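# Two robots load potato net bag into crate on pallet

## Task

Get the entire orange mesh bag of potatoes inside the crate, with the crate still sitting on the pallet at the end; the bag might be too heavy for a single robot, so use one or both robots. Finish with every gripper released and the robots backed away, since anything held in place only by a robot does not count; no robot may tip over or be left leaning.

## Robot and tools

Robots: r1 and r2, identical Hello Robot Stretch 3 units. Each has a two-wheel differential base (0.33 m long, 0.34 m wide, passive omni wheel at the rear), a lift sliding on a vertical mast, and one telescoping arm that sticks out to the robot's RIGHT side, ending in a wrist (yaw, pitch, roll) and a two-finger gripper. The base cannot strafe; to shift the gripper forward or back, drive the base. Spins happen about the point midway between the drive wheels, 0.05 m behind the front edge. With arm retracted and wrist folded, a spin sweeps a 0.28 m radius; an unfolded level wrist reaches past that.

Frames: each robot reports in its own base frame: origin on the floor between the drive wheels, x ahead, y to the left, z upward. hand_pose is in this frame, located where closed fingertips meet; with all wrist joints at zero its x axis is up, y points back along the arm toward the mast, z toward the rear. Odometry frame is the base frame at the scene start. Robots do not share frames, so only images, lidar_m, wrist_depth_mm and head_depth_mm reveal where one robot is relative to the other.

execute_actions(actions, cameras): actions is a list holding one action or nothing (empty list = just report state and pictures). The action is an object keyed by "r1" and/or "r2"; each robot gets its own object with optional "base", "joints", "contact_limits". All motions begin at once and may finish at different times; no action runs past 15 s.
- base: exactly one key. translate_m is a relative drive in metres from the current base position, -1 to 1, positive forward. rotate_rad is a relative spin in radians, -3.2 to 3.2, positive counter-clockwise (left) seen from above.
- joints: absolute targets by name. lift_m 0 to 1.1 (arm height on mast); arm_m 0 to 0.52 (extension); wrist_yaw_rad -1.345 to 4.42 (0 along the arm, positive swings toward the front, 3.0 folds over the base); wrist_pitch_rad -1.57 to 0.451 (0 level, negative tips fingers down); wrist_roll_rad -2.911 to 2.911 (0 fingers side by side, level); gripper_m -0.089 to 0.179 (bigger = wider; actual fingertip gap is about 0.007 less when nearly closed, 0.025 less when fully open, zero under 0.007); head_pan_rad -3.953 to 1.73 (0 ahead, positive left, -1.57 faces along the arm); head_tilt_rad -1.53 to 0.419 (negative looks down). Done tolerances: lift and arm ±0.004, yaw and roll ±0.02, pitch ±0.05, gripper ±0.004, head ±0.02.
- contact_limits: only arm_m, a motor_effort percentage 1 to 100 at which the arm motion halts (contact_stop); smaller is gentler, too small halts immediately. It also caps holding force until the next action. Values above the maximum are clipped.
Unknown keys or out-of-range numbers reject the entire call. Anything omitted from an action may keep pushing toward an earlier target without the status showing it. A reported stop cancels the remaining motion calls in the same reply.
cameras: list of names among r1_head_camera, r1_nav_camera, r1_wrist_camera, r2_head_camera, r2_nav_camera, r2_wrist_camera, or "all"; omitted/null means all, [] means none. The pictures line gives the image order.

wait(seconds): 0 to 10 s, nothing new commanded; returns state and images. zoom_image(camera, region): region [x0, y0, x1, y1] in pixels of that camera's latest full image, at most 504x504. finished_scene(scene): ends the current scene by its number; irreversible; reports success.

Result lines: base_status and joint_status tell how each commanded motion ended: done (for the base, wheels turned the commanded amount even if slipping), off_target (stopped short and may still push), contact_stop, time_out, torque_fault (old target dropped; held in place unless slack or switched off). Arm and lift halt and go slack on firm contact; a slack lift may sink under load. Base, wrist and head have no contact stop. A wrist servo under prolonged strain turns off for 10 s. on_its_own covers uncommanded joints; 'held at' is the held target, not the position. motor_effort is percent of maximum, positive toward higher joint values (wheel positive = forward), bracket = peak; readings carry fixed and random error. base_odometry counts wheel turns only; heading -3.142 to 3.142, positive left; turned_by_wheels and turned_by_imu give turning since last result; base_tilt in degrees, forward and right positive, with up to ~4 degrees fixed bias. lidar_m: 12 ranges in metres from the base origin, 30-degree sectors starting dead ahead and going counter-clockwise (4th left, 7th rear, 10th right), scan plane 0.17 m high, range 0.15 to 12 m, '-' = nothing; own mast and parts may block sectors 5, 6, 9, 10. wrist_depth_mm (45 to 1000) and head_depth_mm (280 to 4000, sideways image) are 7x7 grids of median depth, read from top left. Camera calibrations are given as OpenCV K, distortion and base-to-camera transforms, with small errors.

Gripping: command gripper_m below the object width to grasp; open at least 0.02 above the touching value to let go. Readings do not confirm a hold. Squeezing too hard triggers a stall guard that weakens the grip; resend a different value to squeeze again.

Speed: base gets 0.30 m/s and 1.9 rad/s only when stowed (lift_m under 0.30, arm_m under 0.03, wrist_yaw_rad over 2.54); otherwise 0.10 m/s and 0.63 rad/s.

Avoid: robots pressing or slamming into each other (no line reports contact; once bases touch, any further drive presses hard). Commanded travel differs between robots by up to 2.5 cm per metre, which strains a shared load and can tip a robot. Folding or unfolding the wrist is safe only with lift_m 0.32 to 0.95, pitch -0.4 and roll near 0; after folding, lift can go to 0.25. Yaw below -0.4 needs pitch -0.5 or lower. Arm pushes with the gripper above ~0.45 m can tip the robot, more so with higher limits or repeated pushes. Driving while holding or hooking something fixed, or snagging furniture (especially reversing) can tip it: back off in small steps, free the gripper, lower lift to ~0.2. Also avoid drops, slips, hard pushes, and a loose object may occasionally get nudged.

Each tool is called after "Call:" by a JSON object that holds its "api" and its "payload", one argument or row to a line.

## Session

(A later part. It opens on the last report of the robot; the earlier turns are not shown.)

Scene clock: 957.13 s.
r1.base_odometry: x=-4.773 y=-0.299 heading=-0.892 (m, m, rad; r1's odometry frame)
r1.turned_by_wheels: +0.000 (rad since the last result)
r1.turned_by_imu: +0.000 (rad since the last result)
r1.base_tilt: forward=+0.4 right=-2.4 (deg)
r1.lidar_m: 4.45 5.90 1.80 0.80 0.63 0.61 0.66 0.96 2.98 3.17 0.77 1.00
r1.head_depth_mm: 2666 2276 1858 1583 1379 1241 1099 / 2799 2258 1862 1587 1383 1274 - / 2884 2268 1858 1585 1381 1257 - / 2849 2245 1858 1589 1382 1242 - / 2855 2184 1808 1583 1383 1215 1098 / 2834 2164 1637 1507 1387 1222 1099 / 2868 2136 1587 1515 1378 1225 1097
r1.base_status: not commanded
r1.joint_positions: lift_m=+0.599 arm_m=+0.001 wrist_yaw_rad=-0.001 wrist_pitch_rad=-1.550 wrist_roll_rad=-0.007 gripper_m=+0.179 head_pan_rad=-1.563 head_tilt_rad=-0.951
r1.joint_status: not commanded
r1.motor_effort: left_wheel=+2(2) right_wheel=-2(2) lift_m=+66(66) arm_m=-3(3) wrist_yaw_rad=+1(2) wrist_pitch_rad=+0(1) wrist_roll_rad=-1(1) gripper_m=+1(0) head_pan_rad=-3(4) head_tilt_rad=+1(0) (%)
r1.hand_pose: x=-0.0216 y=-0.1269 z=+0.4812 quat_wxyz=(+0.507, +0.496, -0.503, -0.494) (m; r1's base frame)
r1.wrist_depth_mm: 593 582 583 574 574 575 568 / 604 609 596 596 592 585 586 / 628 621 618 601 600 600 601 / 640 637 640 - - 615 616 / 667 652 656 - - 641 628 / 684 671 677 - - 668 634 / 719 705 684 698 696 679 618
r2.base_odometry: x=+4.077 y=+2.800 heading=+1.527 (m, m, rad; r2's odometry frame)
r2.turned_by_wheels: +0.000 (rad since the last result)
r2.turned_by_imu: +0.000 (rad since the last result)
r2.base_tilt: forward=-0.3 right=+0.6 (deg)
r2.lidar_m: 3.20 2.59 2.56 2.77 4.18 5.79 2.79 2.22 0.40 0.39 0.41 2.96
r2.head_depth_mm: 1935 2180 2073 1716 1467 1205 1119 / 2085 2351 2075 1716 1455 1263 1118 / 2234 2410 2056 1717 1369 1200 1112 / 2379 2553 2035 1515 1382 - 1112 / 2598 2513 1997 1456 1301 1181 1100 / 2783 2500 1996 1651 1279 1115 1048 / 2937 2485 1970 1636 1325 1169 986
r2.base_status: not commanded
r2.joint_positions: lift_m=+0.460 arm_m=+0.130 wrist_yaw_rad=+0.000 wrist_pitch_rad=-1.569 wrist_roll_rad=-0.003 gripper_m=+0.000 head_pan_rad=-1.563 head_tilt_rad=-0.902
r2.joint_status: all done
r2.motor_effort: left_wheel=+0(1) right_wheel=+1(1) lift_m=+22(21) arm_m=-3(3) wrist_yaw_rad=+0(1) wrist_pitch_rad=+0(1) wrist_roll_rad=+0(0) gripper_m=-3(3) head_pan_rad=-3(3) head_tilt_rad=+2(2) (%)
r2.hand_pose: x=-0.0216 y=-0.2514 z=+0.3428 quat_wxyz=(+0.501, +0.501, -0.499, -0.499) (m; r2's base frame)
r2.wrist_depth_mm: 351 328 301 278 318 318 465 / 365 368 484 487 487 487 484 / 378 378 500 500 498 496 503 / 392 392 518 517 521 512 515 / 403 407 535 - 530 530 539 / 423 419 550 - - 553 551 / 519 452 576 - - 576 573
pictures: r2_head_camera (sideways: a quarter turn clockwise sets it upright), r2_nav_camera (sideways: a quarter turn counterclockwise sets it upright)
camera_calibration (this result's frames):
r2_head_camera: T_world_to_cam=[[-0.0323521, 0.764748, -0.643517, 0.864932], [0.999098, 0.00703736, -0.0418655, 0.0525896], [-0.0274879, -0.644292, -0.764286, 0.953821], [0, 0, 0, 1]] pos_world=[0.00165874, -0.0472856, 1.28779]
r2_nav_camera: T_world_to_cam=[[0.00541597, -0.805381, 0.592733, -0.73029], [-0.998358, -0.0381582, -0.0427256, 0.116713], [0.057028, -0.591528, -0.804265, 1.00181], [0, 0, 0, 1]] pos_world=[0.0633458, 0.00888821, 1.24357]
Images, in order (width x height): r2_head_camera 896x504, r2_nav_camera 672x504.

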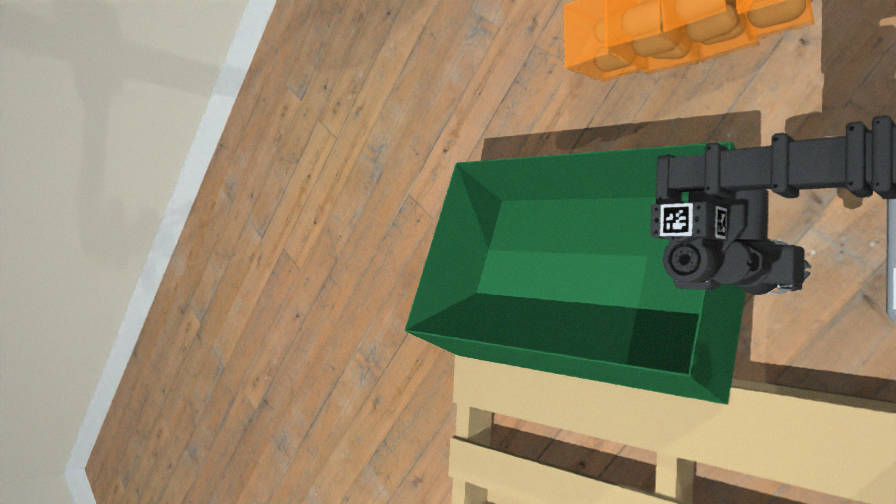

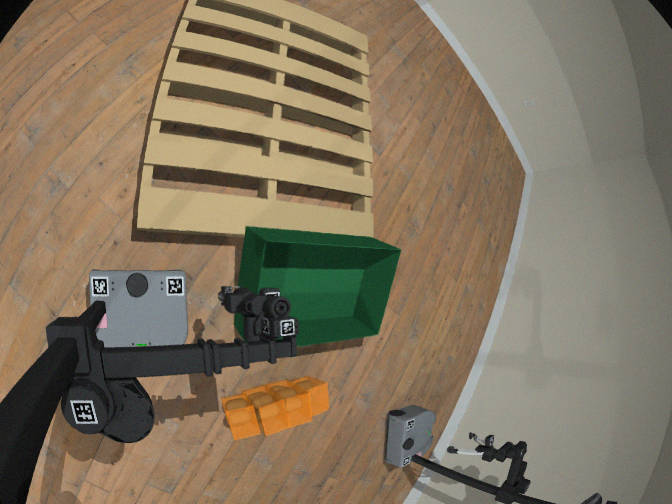

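Call:
{"api": "execute_actions", "payload": {
  "actions": []
}}

Scene clock: 980.50 s.
r1.base_odometry: x=-4.773 y=-0.299 heading=-0.892 (m, m, rad; r1's odometry frame)
r1.turned_by_wheels: +0.000 (rad since the last result)
r1.turned_by_imu: -0.001 (rad since the last result)
r1.base_tilt: forward=+0.5 right=-2.4 (deg)
r1.lidar_m: 4.44 5.91 1.80 0.80 0.63 0.61 0.66 0.96 2.98 3.19 0.77 1.00
r1.head_depth_mm: 2707 2276 1865 1588 1383 1245 1098 / 2797 2253 1875 1578 1382 1277 - / 2844 2253 1866 1592 1378 1264 - / 2841 2247 1865 1583 1383 1247 - / 2885 2157 1820 1588 1381 1218 1097 / 2885 2156 1632 1509 1384 1220 1098 / 2856 2165 1583 1507 1379 1221 1097
r1.base_status: not commanded
r1.joint_positions: lift_m=+0.599 arm_m=+0.001 wrist_yaw_rad=-0.001 wrist_pitch_rad=-1.550 wrist_roll_rad=-0.007 gripper_m=+0.179 head_pan_rad=-1.563 head_tilt_rad=-0.951
r1.joint_status: not commanded
r1.motor_effort: left_wheel=+2(2) right_wheel=-2(2) lift_m=+67(66) arm_m=-3(3) wrist_yaw_rad=+2(2) wrist_pitch_rad=-2(1) wrist_roll_rad=-1(1) gripper_m=+0(0) head_pan_rad=-4(4) head_tilt_rad=+1(0) (%)
r1.hand_pose: x=-0.0216 y=-0.1269 z=+0.4812 quat_wxyz=(+0.507, +0.496, -0.503, -0.494) (m; r1's base frame)
r1.wrist_depth_mm: 581 580 580 569 579 572 563 / 600 594 600 594 591 587 575 / 629 622 619 603 603 604 596 / 646 637 651 - - 617 619 / 665 655 653 - - 645 644 / 684 682 678 - - 666 625 / 721 703 707 701 696 689 623
r2.base_odometry: x=+4.077 y=+2.800 heading=+1.527 (m, m, rad; r2's odometry frame)
r2.turned_by_wheels: +0.000 (rad since the last result)
r2.turned_by_imu: +0.000 (rad since the last result)
r2.base_tilt: forward=-0.2 right=+0.6 (deg)
r2.lidar_m: 3.21 2.59 2.56 2.78 4.21 5.74 2.80 2.22 0.40 0.39 0.41 2.96
r2.head_depth_mm: 1962 2166 2095 1720 1468 1198 1120 / 2083 2339 2080 1713 1449 1257 1122 / 2218 2399 2057 1693 1373 1203 1112 / 2418 2529 2015 1518 1380 - 1107 / 2566 2505 2002 1461 1301 1178 1104 / 2830 2494 2003 1650 1269 1122 1040 / 2929 2485 1968 1633 1316 1166 986
r2.base_status: not commanded
r2.joint_positions: lift_m=+0.460 arm_m=+0.130 wrist_yaw_rad=+0.000 wrist_pitch_rad=-1.569 wrist_roll_rad=-0.003 gripper_m=+0.000 head_pan_rad=-1.563 head_tilt_rad=-0.902
r2.joint_status: all done
r2.motor_effort: left_wheel=-1(1) right_wheel=+1(1) lift_m=+21(21) arm_m=-3(3) wrist_yaw_rad=+0(1) wrist_pitch_rad=+0(1) wrist_roll_rad=+0(0) gripper_m=-3(3) head_pan_rad=-3(3) head_tilt_rad=+1(2) (%)
r2.hand_pose: x=-0.0216 y=-0.2514 z=+0.3428 quat_wxyz=(+0.501, +0.501, -0.499, -0.499) (m; r2's base frame)
r2.wrist_depth_mm: 351 330 300 279 317 315 468 / 364 370 484 483 486 483 482 / 379 377 496 503 503 504 498 / 391 391 521 528 520 517 518 / 405 406 532 - 529 533 536 / 426 422 551 - - 553 551 / 514 454 576 - - 575 574
pictures: r1_head_camera (sideways: a quarter turn clockwise sets it upright), r1_nav_camera (sideways: a quarter turn counterclockwise sets it upright), r1_wrist_camera, r2_head_camera (sideways: a quarter turn clockwise sets it upright), r2_nav_camera (sideways: a quarter turn counterclockwise sets it upright), r2_wrist_camera
camera_calibration (this result's frames):
r1_head_camera: T_world_to_cam=[[-0.0116211, 0.795593, -0.60572, 0.807436], [0.999626, 0.0242439, 0.0126651, -0.024697], [0.0247613, -0.605346, -0.795577, 0.989473], [0, 0, 0, 1]] pos_world=[0.00957039, -0.0428183, 1.27659]
r1_nav_camera: T_world_to_cam=[[0.0170738, -0.809157, 0.587345, -0.724911], [-0.999853, -0.0147298, 0.00877262, 0.0495403], [0.00155307, -0.587409, -0.809289, 1.01037], [0, 0, 0, 1]] pos_world=[0.0603408, 0.00766172, 1.24302]
r1_wrist_camera: T_world_to_cam=[[-0.999589, 0.0162683, -0.0235965, -0.00478253], [0.0115466, 0.982107, 0.187969, 0.0669099], [0.0262322, 0.187619, -0.981891, 0.659032], [0, 0, 0, 1]] pos_world=[-0.022841, -0.189282, 0.634408]
r2_head_camera: T_world_to_cam=[[-0.0323521, 0.764748, -0.643517, 0.864932], [0.999098, 0.00703736, -0.0418655, 0.0525896], [-0.0274879, -0.644291, -0.764286, 0.953821], [0, 0, 0, 1]] pos_world=[0.00165874, -0.0472856, 1.28779]
r2_nav_camera: T_world_to_cam=[[0.00541597, -0.805381, 0.592733, -0.73029], [-0.998358, -0.0381582, -0.0427256, 0.116713], [0.057028, -0.591528, -0.804265, 1.00181], [0, 0, 0, 1]] pos_world=[0.0633458, 0.00888821, 1.24357]
r2_wrist_camera: T_world_to_cam=[[-0.99936, -0.0354673, 0.00472405, -0.0409142], [-0.0336514, 0.97653, 0.212738, 0.199433], [-0.0121584, 0.212443, -0.977098, 0.555088], [0, 0, 0, 1]] pos_world=[-0.0274278, -0.314128, 0.500141]
Images, in order (width x height): r1_head_camera 896x504, r1_nav_camera 672x504, r1_wrist_camera 644x364, r2_head_camera 896x504, r2_nav_camera 672x504, r2_wrist_camera 644x364.

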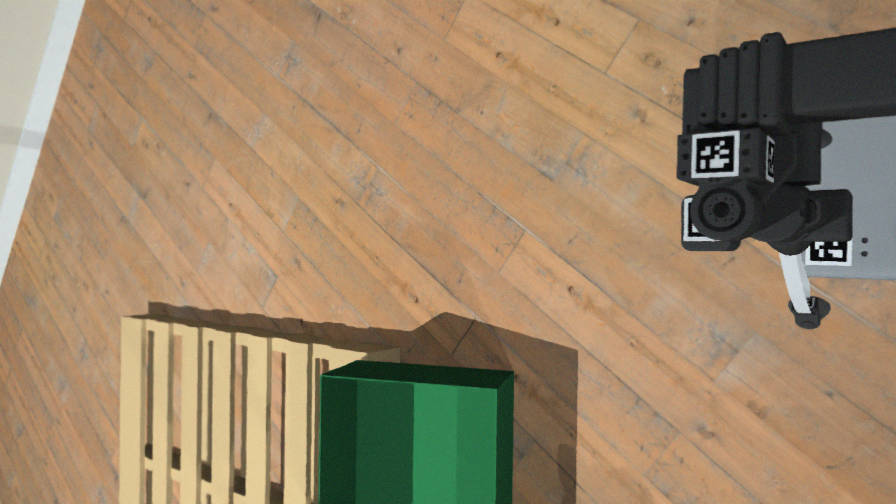

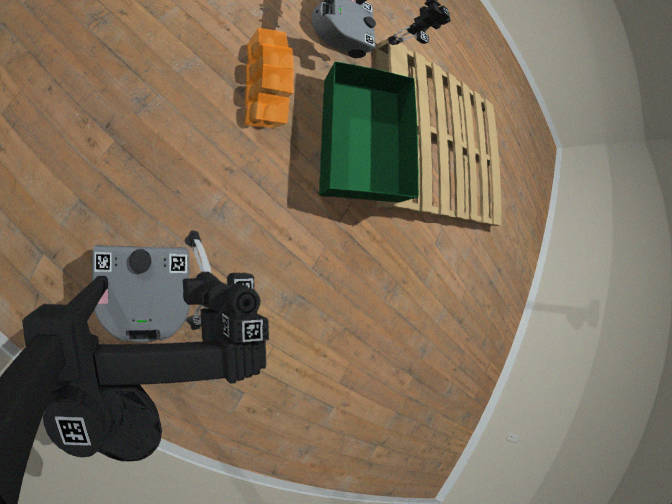

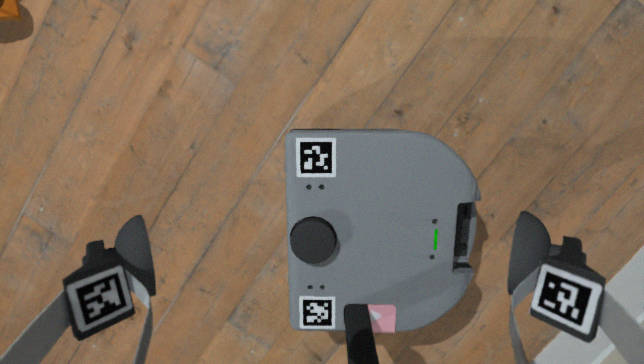

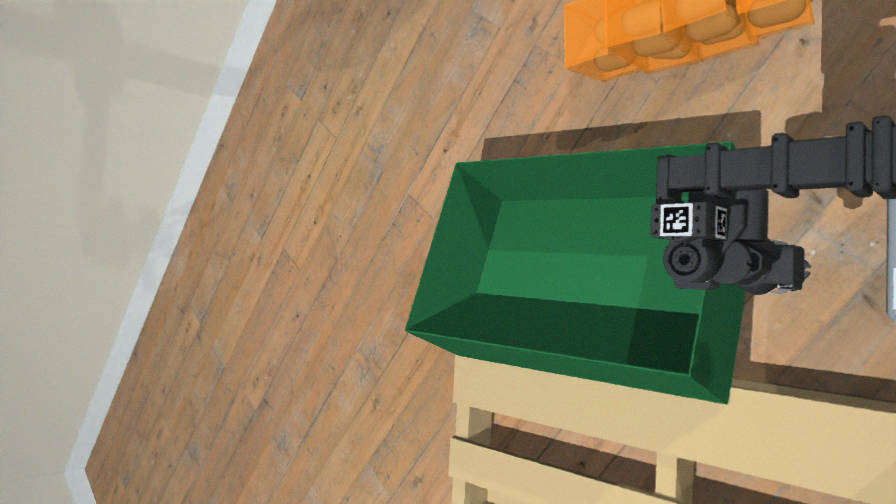

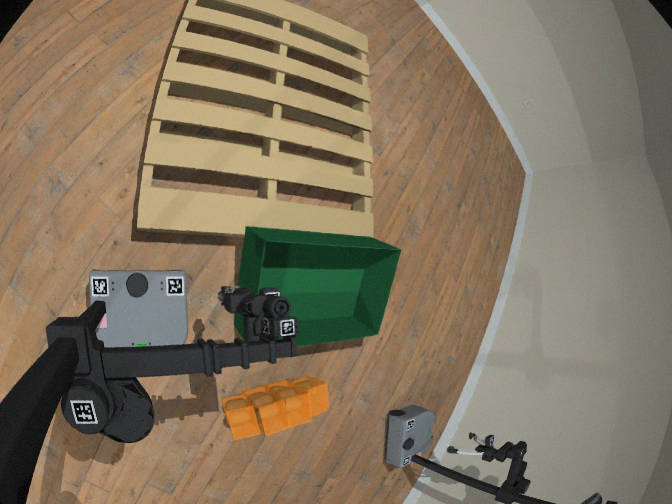

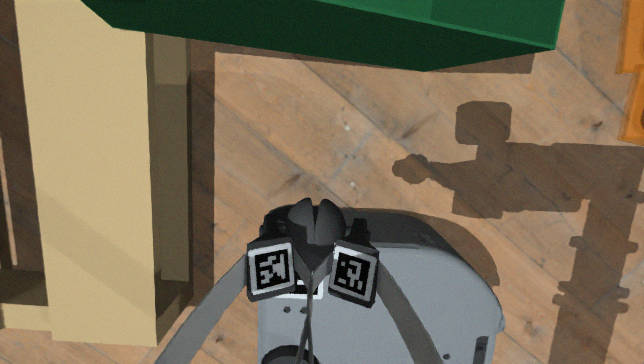

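Call:
{"api": "execute_actions", "payload": {
  "actions": [
    {"r2":{"joints":{"lift_m":0.55,"wrist_yaw_rad":1.57,"gripper_m":0.12,"arm_m":0.2}},"r1":{"base":{"rotate_rad":1.57},"joints":{"lift_m":0.75}}}
  ],
  "cameras": ["r2_wrist_camera","r2_head_camera","r1_nav_camera"]
}}

Scene clock: 998.33 s.
r1.base_odometry: x=-4.773 y=-0.299 heading=+0.678 (m, m, rad; r1's odometry frame)
r1.turned_by_wheels: +1.570 (rad since the last result)
r1.turned_by_imu: +1.542 (rad since the last result)
r1.base_tilt: forward=+0.4 right=-2.4 (deg)
r1.lidar_m: 0.81 0.63 0.61 0.65 0.94 2.98 3.18 0.77 0.98 4.41 5.92 1.90
r1.head_depth_mm: 2865 2263 1864 1586 1354 - - / 2861 2268 1861 1553 1407 - - / 2856 2268 1858 1587 1410 - - / 2862 2281 1864 1586 1375 1221 1116 / 2850 2269 1864 1582 1384 1225 1084 / 2829 2271 1878 1587 1377 1227 1098 / 2853 2257 1860 1589 1379 1223 1098
r1.base_status: done
r1.joint_positions: lift_m=+0.749 arm_m=+0.001 wrist_yaw_rad=-0.001 wrist_pitch_rad=-1.550 wrist_roll_rad=-0.007 gripper_m=+0.179 head_pan_rad=-1.563 head_tilt_rad=-0.951
r1.joint_status: all done
r1.motor_effort: left_wheel=-2(6) right_wheel=+3(7) lift_m=+67(69) arm_m=-3(3) wrist_yaw_rad=+1(1) wrist_pitch_rad=-1(2) wrist_roll_rad=-1(1) gripper_m=+0(0) head_pan_rad=-4(4) head_tilt_rad=+2(0) (%)
r1.hand_pose: x=-0.0216 y=-0.1269 z=+0.6312 quat_wxyz=(+0.507, +0.496, -0.503, -0.494) (m; r1's base frame)
r1.wrist_depth_mm: 717 727 709 718 710 696 698 / 746 745 740 720 728 716 717 / 760 758 767 749 733 744 748 / 804 780 774 774 - 774 757 / 826 809 795 801 - 793 775 / 798 834 841 833 830 811 798 / 710 822 864 861 852 853 843
r2.base_odometry: x=+4.077 y=+2.800 heading=+1.527 (m, m, rad; r2's odometry frame)
r2.turned_by_wheels: +0.000 (rad since the last result)
r2.turned_by_imu: +0.000 (rad since the last result)
r2.base_tilt: forward=-0.3 right=+0.6 (deg)
r2.lidar_m: 3.21 2.60 2.57 2.78 4.17 5.77 2.80 2.22 0.40 0.39 0.41 2.97
r2.head_depth_mm: 1938 2148 2090 1704 1459 1198 1126 / 2077 2319 2072 1704 1450 1264 1143 / 2227 2437 2043 1706 1409 1189 1110 / 2374 2560 2023 1509 1424 1183 1118 / 2531 2570 1987 1451 1310 1165 1097 / 2807 2499 1982 1645 1273 1116 1045 / 2950 2447 1965 1643 1323 1157 986
r2.base_status: not commanded
r2.joint_positions: lift_m=+0.550 arm_m=+0.200 wrist_yaw_rad=+1.568 wrist_pitch_rad=-1.569 wrist_roll_rad=-0.003 gripper_m=+0.120 head_pan_rad=-1.563 head_tilt_rad=-0.902
r2.joint_status: all done
r2.motor_effort: left_wheel=-1(1) right_wheel=+1(1) lift_m=+38(43) arm_m=+1(3) wrist_yaw_rad=+2(2) wrist_pitch_rad=+0(0) wrist_roll_rad=+0(0) gripper_m=+0(94) head_pan_rad=-4(2) head_tilt_rad=+2(2) (%)
r2.hand_pose: x=-0.0452 y=-0.3449 z=+0.4321 quat_wxyz=(+0.707, +0.707, +0.000, +0.000) (m; r2's base frame)
r2.wrist_depth_mm: 561 556 563 560 432 439 435 / 572 569 575 578 471 476 471 / - - 590 587 518 515 512 / - - 615 606 575 573 563 / - - 635 633 594 613 601 / 668 - 660 655 492 512 508 / 694 698 678 685 679 679 688
pictures: r1_nav_camera (sideways: a quarter turn counterclockwise sets it upright), r2_head_camera (sideways: a quarter turn clockwise sets it upright), r2_wrist_camera
camera_calibration (this result's frames):
r1_nav_camera: T_world_to_cam=[[0.0170737, -0.809156, 0.587345, -0.724911], [-0.999853, -0.0147297, 0.00877262, 0.0495403], [0.001553, -0.587409, -0.809289, 1.01037], [0, 0, 0, 1]] pos_world=[0.0603408, 0.00766171, 1.24302]
r2_head_camera: T_world_to_cam=[[-0.0323523, 0.764748, -0.643517, 0.864932], [0.999098, 0.0070376, -0.0418655, 0.0525896], [-0.0274877, -0.644291, -0.764286, 0.953821], [0, 0, 0, 1]] pos_world=[0.00165875, -0.0472856, 1.28779]
r2_wrist_camera: T_world_to_cam=[[0.0318045, -0.999483, 0.004724, -0.354029], [-0.976647, -0.0300723, 0.212734, -0.118861], [-0.212482, -0.0113796, -0.977099, 0.575668], [0, 0, 0, 1]] pos_world=[0.0174934, -0.35087, 0.589442]
Images, in order (width x height): r1_nav_camera 672x504, r2_head_camera 896x504, r2_wrist_camera 644x364.

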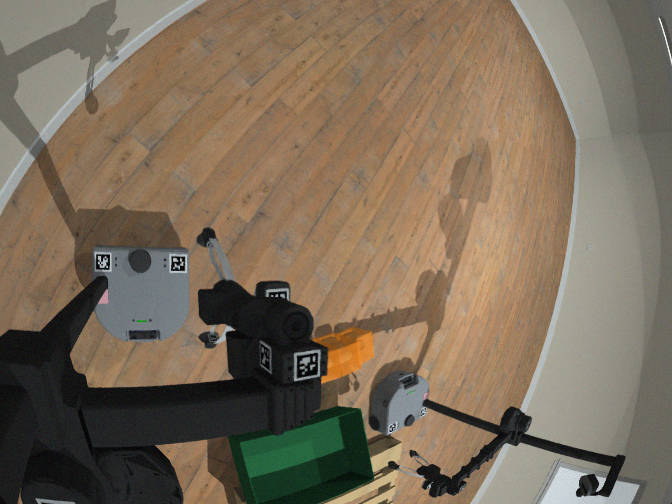

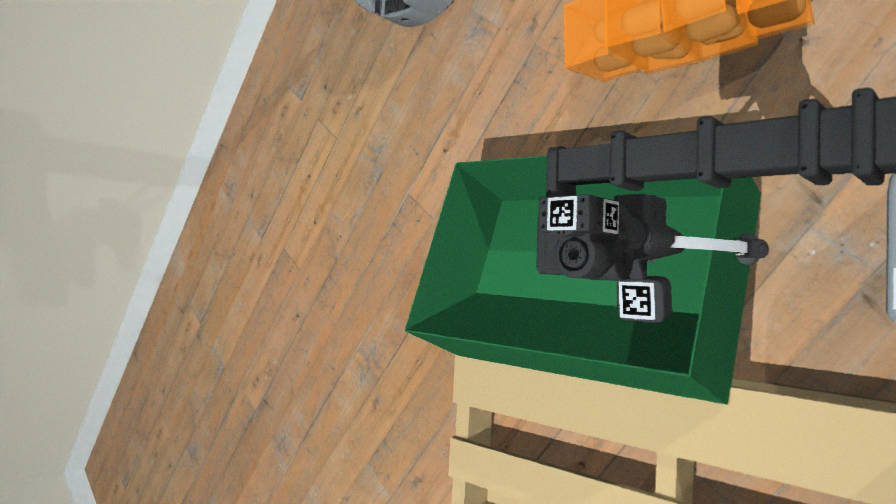

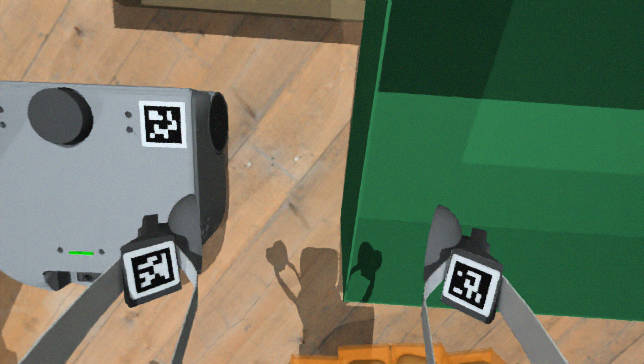

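Call:
{"api": "execute_actions", "payload": {
  "actions": [
    {"r2":{"base":{"translate_m":0.05},"joints":{"lift_m":0.42,"arm_m":0.245}}}
  ],
  "cameras": ["r2_wrist_camera","r2_head_camera"]
}}

Scene clock: 1006.40 s.
r1.base_odometry: x=-4.773 y=-0.299 heading=+0.678 (m, m, rad; r1's odometry frame)
r1.turned_by_wheels: +0.000 (rad since the last result)
r1.turned_by_imu: -0.001 (rad since the last result)
r1.base_tilt: forward=+0.4 right=-2.4 (deg)
r1.lidar_m: 0.82 0.63 0.61 0.65 0.94 2.98 3.17 0.77 0.98 4.42 5.89 1.90
r1.head_depth_mm: 2880 2271 1861 1590 1355 - - / 2871 2245 1872 1552 1405 - - / 2842 2239 1868 1591 1401 - - / 2874 2268 1862 1582 1381 1229 1113 / 2857 2238 1856 1586 1383 1224 1083 / 2861 2249 1859 1584 1381 1224 1101 / 2867 2257 1870 1585 1383 1219 1099
r1.base_status: not commanded
r1.joint_positions: lift_m=+0.749 arm_m=+0.001 wrist_yaw_rad=-0.001 wrist_pitch_rad=-1.550 wrist_roll_rad=-0.007 gripper_m=+0.179 head_pan_rad=-1.563 head_tilt_rad=-0.951
r1.joint_status: not commanded
r1.motor_effort: left_wheel=-2(1) right_wheel=+3(3) lift_m=+67(67) arm_m=-3(3) wrist_yaw_rad=+2(1) wrist_pitch_rad=-1(1) wrist_roll_rad=-1(1) gripper_m=+0(0) head_pan_rad=-3(4) head_tilt_rad=+0(1) (%)
r1.hand_pose: x=-0.0216 y=-0.1269 z=+0.6312 quat_wxyz=(+0.507, +0.496, -0.503, -0.494) (m; r1's base frame)
r1.wrist_depth_mm: 723 723 718 704 716 694 689 / 737 735 738 729 726 713 716 / 766 765 756 750 736 745 736 / 780 786 784 784 - 764 757 / 825 815 814 798 - 778 776 / 789 835 820 831 829 820 794 / 702 810 870 855 860 842 851
r2.base_odometry: x=+4.079 y=+2.850 heading=+1.527 (m, m, rad; r2's odometry frame)
r2.turned_by_wheels: +0.000 (rad since the last result)
r2.turned_by_imu: +0.000 (rad since the last result)
r2.base_tilt: forward=-0.2 right=+0.6 (deg)
r2.lidar_m: 3.17 2.55 2.54 2.75 4.18 5.80 2.83 2.25 0.40 0.39 0.41 2.93
r2.head_depth_mm: 1981 2192 2075 1716 1463 1240 1125 / 2089 2341 2085 1701 1416 1222 1119 / 2233 2456 2057 1556 1399 1193 - / 2441 2532 2028 1480 1405 1179 1112 / 2605 2530 2007 1462 1272 1120 1105 / 2789 2487 1991 1637 1307 1114 1007 / 2966 2485 1977 1641 1329 1174 1051
r2.base_status: done
r2.joint_positions: lift_m=+0.420 arm_m=+0.245 wrist_yaw_rad=+1.568 wrist_pitch_rad=-1.569 wrist_roll_rad=-0.003 gripper_m=+0.120 head_pan_rad=-1.563 head_tilt_rad=-0.902
r2.joint_status: all done
r2.motor_effort: left_wheel=-1(1) right_wheel=+2(5) lift_m=+22(38) arm_m=+2(2) wrist_yaw_rad=+2(3) wrist_pitch_rad=-1(0) wrist_roll_rad=+0(0) gripper_m=+0(0) head_pan_rad=-3(3) head_tilt_rad=+3(2) (%)
r2.hand_pose: x=-0.0452 y=-0.3899 z=+0.3028 quat_wxyz=(+0.707, +0.707, +0.000, +0.000) (m; r2's base frame)
r2.wrist_depth_mm: 434 434 431 406 317 314 311 / 445 445 445 438 345 336 336 / - - 460 455 372 370 365 / - - 476 430 412 405 401 / - - 490 477 455 448 447 / - - 512 497 488 489 486 / - 540 535 431 413 419 430
pictures: r2_head_camera (sideways: a quarter turn clockwise sets it upright), r2_wrist_camera
camera_calibration (this result's frames):
r2_head_camera: T_world_to_cam=[[-0.0323415, 0.764748, -0.643517, 0.864932], [0.999099, 0.00702354, -0.0418655, 0.0525896], [-0.0274968, -0.644291, -0.764286, 0.953821], [0, 0, 0, 1]] pos_world=[0.00165808, -0.0472856, 1.28779]
r2_wrist_camera: T_world_to_cam=[[0.0321627, -0.999471, 0.004724, -0.398386], [-0.976636, -0.0304224, 0.212734, -0.0928424], [-0.212478, -0.0114557, -0.977099, 0.44878], [0, 0, 0, 1]] pos_world=[0.0174956, -0.395859, 0.460135]
Images, in order (width x height): r2_head_camera 896x504, r2_wrist_camera 644x364.

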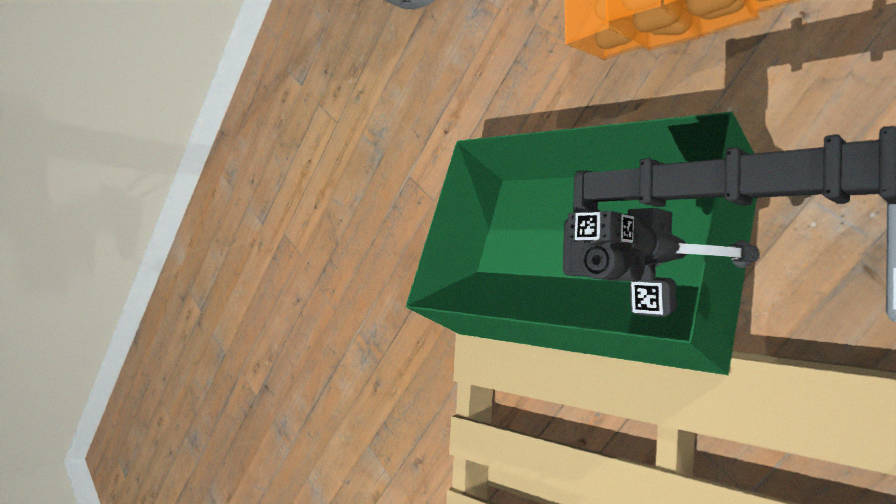

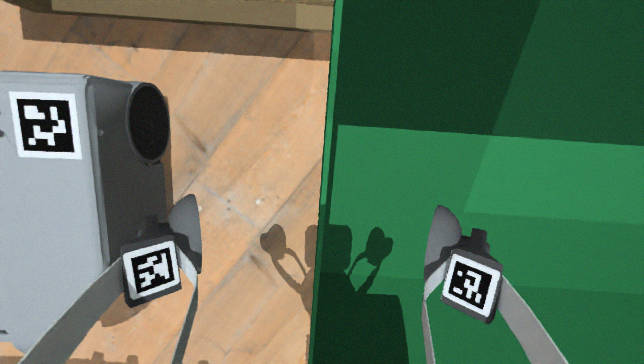

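Call:
{"api": "execute_actions", "payload": {
  "actions": [
    {"r2":{"joints":{"lift_m":0.27}}}
  ],
  "cameras": ["r2_wrist_camera"]
}}

Call:
{"api": "execute_actions", "payload": {
  "actions": [
    {"r2":{"joints":{"gripper_m":-0.04}}}
  ],
  "cameras": []
}}

Call:
{"api": "execute_actions", "payload": {
  "actions": [
    {"r2":{"joints":{"arm_m":0.1}}}
  ],
  "cameras": ["r2_wrist_camera","r2_head_camera","r1_nav_camera"]
}}

Scene clock: 1016.73 s.
r1.base_odometry: x=-4.773 y=-0.299 heading=+0.678 (m, m, rad; r1's odometry frame)
r1.turned_by_wheels: +0.000 (rad since the last result)
r1.turned_by_imu: -0.001 (rad since the last result)
r1.base_tilt: forward=+0.4 right=-2.4 (deg)
r1.lidar_m: 0.81 0.63 0.61 0.65 0.94 2.98 3.18 0.77 0.98 4.40 5.94 1.89
r1.head_depth_mm: 2862 2258 1869 1578 1357 - - / 2847 2270 1865 1561 1408 - - / 2877 2242 1879 1586 1410 - - / 2858 2257 1865 1585 1382 1230 1114 / 2862 2245 1864 1581 1375 1220 1087 / 2868 2261 1869 1582 1386 1225 1095 / 2866 2257 1860 1582 1381 1219 1098
r1.base_status: not commanded
r1.joint_positions: lift_m=+0.749 arm_m=+0.001 wrist_yaw_rad=-0.001 wrist_pitch_rad=-1.550 wrist_roll_rad=-0.007 gripper_m=+0.179 head_pan_rad=-1.563 head_tilt_rad=-0.951
r1.joint_status: not commanded
r1.motor_effort: left_wheel=-2(1) right_wheel=+4(3) lift_m=+67(67) arm_m=-3(3) wrist_yaw_rad=+1(1) wrist_pitch_rad=-1(2) wrist_roll_rad=-1(2) gripper_m=+0(0) head_pan_rad=-3(4) head_tilt_rad=+1(1) (%)
r1.hand_pose: x=-0.0216 y=-0.1269 z=+0.6312 quat_wxyz=(+0.507, +0.496, -0.503, -0.494) (m; r1's base frame)
r1.wrist_depth_mm: 728 718 718 702 699 695 698 / 737 741 744 733 721 726 727 / 757 751 765 752 738 752 738 / 787 783 792 786 - 763 757 / 813 810 795 809 - 790 791 / 797 830 844 839 836 808 819 / 727 814 852 860 853 842 825
r2.base_odometry: x=+4.079 y=+2.850 heading=+1.527 (m, m, rad; r2's odometry frame)
r2.turned_by_wheels: +0.000 (rad since the last result)
r2.turned_by_imu: +0.000 (rad since the last result)
r2.base_tilt: forward=-0.3 right=+0.6 (deg)
r2.lidar_m: 3.15 2.55 2.53 2.75 4.18 5.81 2.83 2.25 0.40 0.39 0.41 2.93
r2.head_depth_mm: 1961 2208 2097 1719 1461 1244 1126 / 2093 2335 2063 1704 1420 1228 1116 / 2252 2467 2047 1563 1394 1204 1123 / 2415 2560 2028 1479 1377 1109 1106 / 2640 2518 1999 1463 1272 1157 1107 / 2861 2494 1993 1666 1311 1114 1003 / 2961 2463 1962 1629 1324 1173 1051
r2.base_status: not commanded
r2.joint_positions: lift_m=+0.274 arm_m=+0.245 wrist_yaw_rad=+1.568 wrist_pitch_rad=-1.572 wrist_roll_rad=-0.003 gripper_m=+0.120 head_pan_rad=-1.563 head_tilt_rad=-0.902
r2.joint_status: lift_m contact_stop (moved -0.147 of -0.150)
r2.on_its_own: lift_m is slack since a contact_stop, until your next command for it
r2.motor_effort: left_wheel=-1(1) right_wheel=+1(1) lift_m=+30(31) arm_m=+1(2) wrist_yaw_rad=+1(2) wrist_pitch_rad=+0(1) wrist_roll_rad=+0(0) gripper_m=+0(0) head_pan_rad=-3(3) head_tilt_rad=+1(2) (%)
r2.hand_pose: x=-0.0458 y=-0.3899 z=+0.1561 quat_wxyz=(+0.707, +0.707, +0.001, -0.001) (m; r2's base frame)
r2.wrist_depth_mm: 295 295 294 292 190 189 188 / 300 305 302 303 207 205 203 / - 312 312 311 225 223 221 / - 323 323 318 247 244 243 / - 332 333 331 276 272 268 / - 354 346 345 310 298 300 / - 360 360 356 342 345 342
pictures: r2_wrist_camera
camera_calibration (this result's frames):
r2_wrist_camera: T_world_to_cam=[[0.0321784, -0.999471, 0.0046319, -0.397655], [-0.976066, -0.0304269, 0.215334, -0.062677], [-0.215079, -0.0114502, -0.976529, 0.305064], [0, 0, 0, 1]] pos_world=[0.0172319, -0.395859, 0.313242]
Images, in order (width x height): r2_wrist_camera 644x364.

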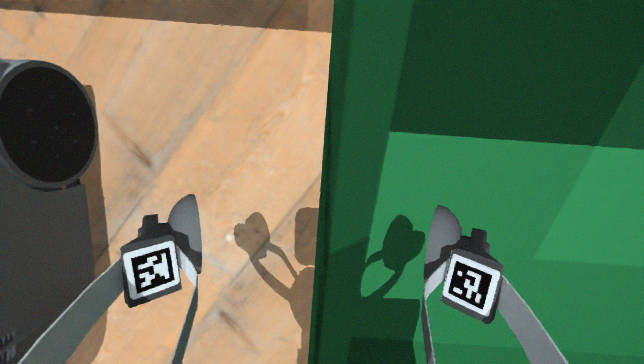

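not run: a stop came earlier in this reply.

not run: a stop came earlier in this reply.

Call:
{"api": "execute_actions", "payload": {
  "actions": [
    {"r2":{"joints":{"lift_m":0.29,"gripper_m":-0.04}}}
  ],
  "cameras": []
}}

Call:
{"api": "execute_actions", "payload": {
  "actions": [
    {"r2":{"joints":{"arm_m":0.1,"lift_m":0.31}}}
  ],
  "cameras": ["r2_wrist_camera","r2_head_camera","r1_nav_camera"]
}}

Scene clock: 1022.57 s.
r1.base_odometry: x=-4.773 y=-0.299 heading=+0.678 (m, m, rad; r1's odometry frame)
r1.turned_by_wheels: +0.000 (rad since the last result)
r1.turned_by_imu: -0.001 (rad since the last result)
r1.base_tilt: forward=+0.4 right=-2.4 (deg)
r1.lidar_m: 0.82 0.63 0.61 0.65 0.94 2.98 3.16 0.77 0.98 4.40 5.93 1.90
r1.head_depth_mm: 2840 2265 1866 1592 1356 - - / 2868 2259 1862 1554 1411 - - / 2835 2270 1868 1584 1401 - - / 2871 2264 1856 1582 1382 1219 1113 / 2847 2246 1864 1588 1379 1223 1083 / 2862 2259 1867 1584 1384 1224 1095 / 2850 2267 1848 1580 1378 1218 1094
r1.base_status: not commanded
r1.joint_positions: lift_m=+0.749 arm_m=+0.001 wrist_yaw_rad=-0.001 wrist_pitch_rad=-1.550 wrist_roll_rad=-0.007 gripper_m=+0.179 head_pan_rad=-1.563 head_tilt_rad=-0.951
r1.joint_status: not commanded
r1.motor_effort: left_wheel=-2(1) right_wheel=+3(3) lift_m=+67(67) arm_m=-3(3) wrist_yaw_rad=+1(2) wrist_pitch_rad=-2(1) wrist_roll_rad=-1(1) gripper_m=+0(0) head_pan_rad=-4(3) head_tilt_rad=+0(0) (%)
r1.hand_pose: x=-0.0216 y=-0.1269 z=+0.6312 quat_wxyz=(+0.507, +0.496, -0.503, -0.494) (m; r1's base frame)
r1.wrist_depth_mm: 721 722 711 721 696 697 696 / 742 742 738 740 728 730 708 / 758 774 749 743 737 739 743 / 786 793 781 776 - 764 754 / 814 817 801 806 - 781 793 / 796 837 820 816 816 799 805 / 702 824 868 868 842 861 842
r2.base_odometry: x=+4.079 y=+2.850 heading=+1.527 (m, m, rad; r2's odometry frame)
r2.turned_by_wheels: +0.000 (rad since the last result)
r2.turned_by_imu: +0.000 (rad since the last result)
r2.base_tilt: forward=-0.2 right=+0.6 (deg)
r2.lidar_m: 3.17 2.56 2.53 2.74 4.13 5.79 2.82 2.25 0.40 0.39 0.41 2.93
r2.head_depth_mm: 1955 2223 2101 1731 1461 1247 1124 / 2094 2346 2087 1693 1423 1213 1121 / 2234 2473 2043 1570 1398 1220 1127 / 2418 2545 2006 1481 1390 1106 1109 / 2584 2530 2004 1468 1264 1164 1100 / 2790 2498 1982 1654 1294 1112 1007 / 3002 2459 1987 1648 1333 1176 1054
r2.base_status: not commanded
r2.joint_positions: lift_m=+0.290 arm_m=+0.245 wrist_yaw_rad=+1.570 wrist_pitch_rad=-1.572 wrist_roll_rad=-0.002 gripper_m=-0.039 head_pan_rad=-1.563 head_tilt_rad=-0.902
r2.joint_status: all done
r2.motor_effort: left_wheel=-1(0) right_wheel=+1(1) lift_m=+38(45) arm_m=+0(2) wrist_yaw_rad=+1(2) wrist_pitch_rad=+1(1) wrist_roll_rad=+0(0) gripper_m=-30(99) head_pan_rad=-3(3) head_tilt_rad=+1(2) (%)
r2.hand_pose: x=-0.0458 y=-0.3901 z=+0.1721 quat_wxyz=(+0.707, +0.707, +0.001, +0.000) (m; r2's base frame)
r2.wrist_depth_mm: 307 308 306 305 203 202 201 / - 318 317 315 221 220 218 / - 327 329 324 241 239 236 / - 339 340 336 265 261 259 / - 352 352 - 293 291 286 / - 365 364 193 329 326 322 / 382 378 378 358 356 361 356
pictures: none
No camera images: the call's "cameras" was empty. Leave "cameras" out to get every camera's image.

Scene clock: 1024.90 s.
r1.base_odometry: x=-4.773 y=-0.299 heading=+0.678 (m, m, rad; r1's odometry frame)
r1.turned_by_wheels: +0.000 (rad since the last result)
r1.turned_by_imu: +0.000 (rad since the last result)
r1.base_tilt: forward=+0.4 right=-2.4 (deg)
r1.lidar_m: 0.81 0.63 0.61 0.65 0.94 2.98 3.19 0.80 0.90 4.44 5.93 1.90
r1.head_depth_mm: 2871 2258 1866 1585 1361 - - / 2861 2272 1850 1556 1403 - - / 2860 2262 1876 1593 1413 - - / 2842 2256 1863 1586 1384 1226 1115 / 2844 2246 1867 1597 1383 1215 1085 / 2848 2260 1868 1587 1377 1218 1097 / 2869 2262 1851 1584 1379 1222 1095
r1.base_status: not commanded
r1.joint_positions: lift_m=+0.749 arm_m=+0.001 wrist_yaw_rad=-0.001 wrist_pitch_rad=-1.550 wrist_roll_rad=-0.007 gripper_m=+0.179 head_pan_rad=-1.563 head_tilt_rad=-0.951
r1.joint_status: not commanded
r1.motor_effort: left_wheel=-1(2) right_wheel=+3(3) lift_m=+67(67) arm_m=-4(3) wrist_yaw_rad=+2(1) wrist_pitch_rad=-1(1) wrist_roll_rad=-1(1) gripper_m=+0(0) head_pan_rad=-3(3) head_tilt_rad=+0(1) (%)
r1.hand_pose: x=-0.0216 y=-0.1269 z=+0.6312 quat_wxyz=(+0.507, +0.496, -0.503, -0.494) (m; r1's base frame)
r1.wrist_depth_mm: 707 720 716 722 709 701 691 / 751 731 726 730 718 710 719 / 764 755 759 748 740 740 731 / 790 785 787 772 - 771 752 / 829 808 813 797 - 777 787 / 788 840 822 834 832 807 792 / 711 825 870 855 876 830 840
r2.base_odometry: x=+4.079 y=+2.850 heading=+1.527 (m, m, rad; r2's odometry frame)
r2.turned_by_wheels: +0.000 (rad since the last result)
r2.turned_by_imu: +0.000 (rad since the last result)
r2.base_tilt: forward=-0.3 right=+0.6 (deg)
r2.lidar_m: 3.18 2.56 2.53 2.75 4.15 5.81 2.83 0.30 0.24 0.24 0.26 2.92
r2.head_depth_mm: 1989 2200 2092 1726 1465 1249 1123 / 2075 2328 2068 1696 1361 1170 1064 / 2234 2433 2036 1695 1363 1221 1087 / 2451 2545 2021 1677 1362 1208 1044 / 2642 2525 2016 1665 1309 1138 1054 / 2863 2499 1976 1659 1313 1116 993 / 3006 2459 1967 1643 1332 1171 1056
r2.base_status: not commanded
r2.joint_positions: lift_m=+0.309 arm_m=+0.100 wrist_yaw_rad=+1.568 wrist_pitch_rad=-1.577 wrist_roll_rad=+0.004 gripper_m=-0.029 head_pan_rad=-1.563 head_tilt_rad=-0.902
r2.joint_status: all done
r2.on_its_own: gripper_m is held at -0.030, not at your -0.040, by its stall guard, which is not easing now
r2.motor_effort: left_wheel=-1(1) right_wheel=+4(4) lift_m=+44(47) arm_m=-4(6) wrist_yaw_rad=+2(2) wrist_pitch_rad=+2(3) wrist_roll_rad=-2(2) gripper_m=-24(29) head_pan_rad=-3(4) head_tilt_rad=+2(2) (%)
r2.hand_pose: x=-0.0471 y=-0.2455 z=+0.1920 quat_wxyz=(+0.707, +0.707, +0.000, -0.005) (m; r2's base frame)
r2.wrist_depth_mm: 328 325 324 323 213 217 218 / - - 333 206 228 232 234 / - - 349 138 243 249 252 / - - 361 101 267 268 270 / - - - 64 288 292 295 / - - - 74 316 317 321 / - - 404 190 347 351 356
pictures: r1_nav_camera (sideways: a quarter turn counterclockwise sets it upright), r2_head_camera (sideways: a quarter turn clockwise sets it upright), r2_wrist_camera
camera_calibration (this result's frames):
r1_nav_camera: T_world_to_cam=[[0.0170737, -0.809157, 0.587345, -0.724911], [-0.999853, -0.0147297, 0.00877262, 0.0495403], [0.001553, -0.587409, -0.809289, 1.01037], [0, 0, 0, 1]] pos_world=[0.0603408, 0.00766171, 1.24302]
r2_head_camera: T_world_to_cam=[[-0.0323407, 0.764637, -0.64365, 0.865104], [0.999099, 0.00701628, -0.0418654, 0.0525894], [-0.0274958, -0.644424, -0.764174, 0.953676], [0, 0, 0, 1]] pos_world=[0.0016581, -0.047288, 1.2878]
r2_wrist_camera: T_world_to_cam=[[0.0251795, -0.999673, 0.00451243, -0.253879], [-0.975192, -0.0235694, 0.2201, -0.0664443], [-0.219922, -0.0099425, -0.975467, 0.341506], [0, 0, 0, 1]] pos_world=[0.0167013, -0.251967, 0.348898]
Images, in order (width x height): r1_nav_camera 672x504, r2_head_camera 896x504, r2_wrist_camera 644x364.

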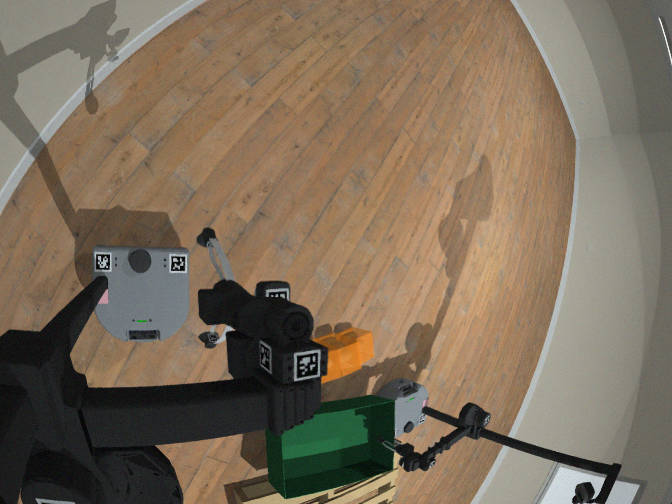

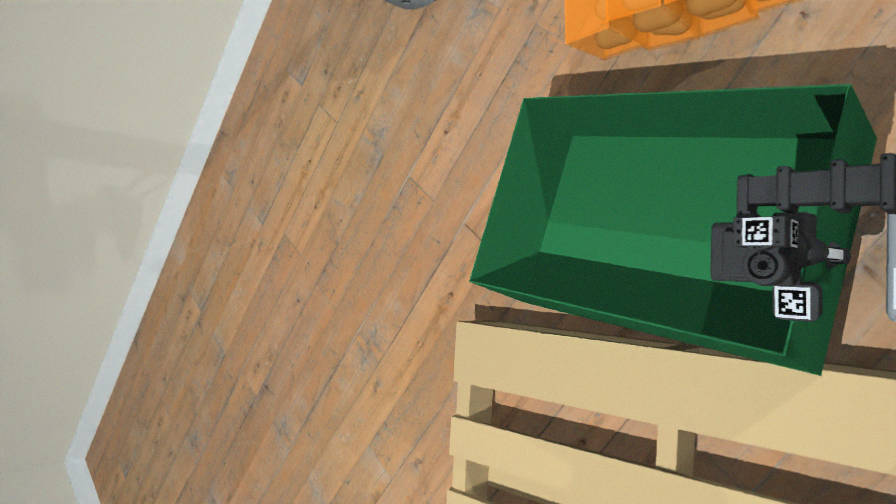

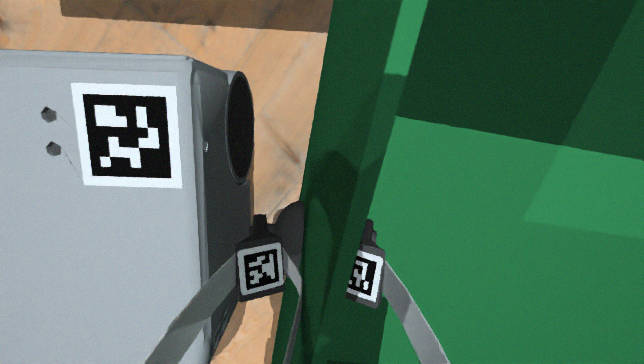

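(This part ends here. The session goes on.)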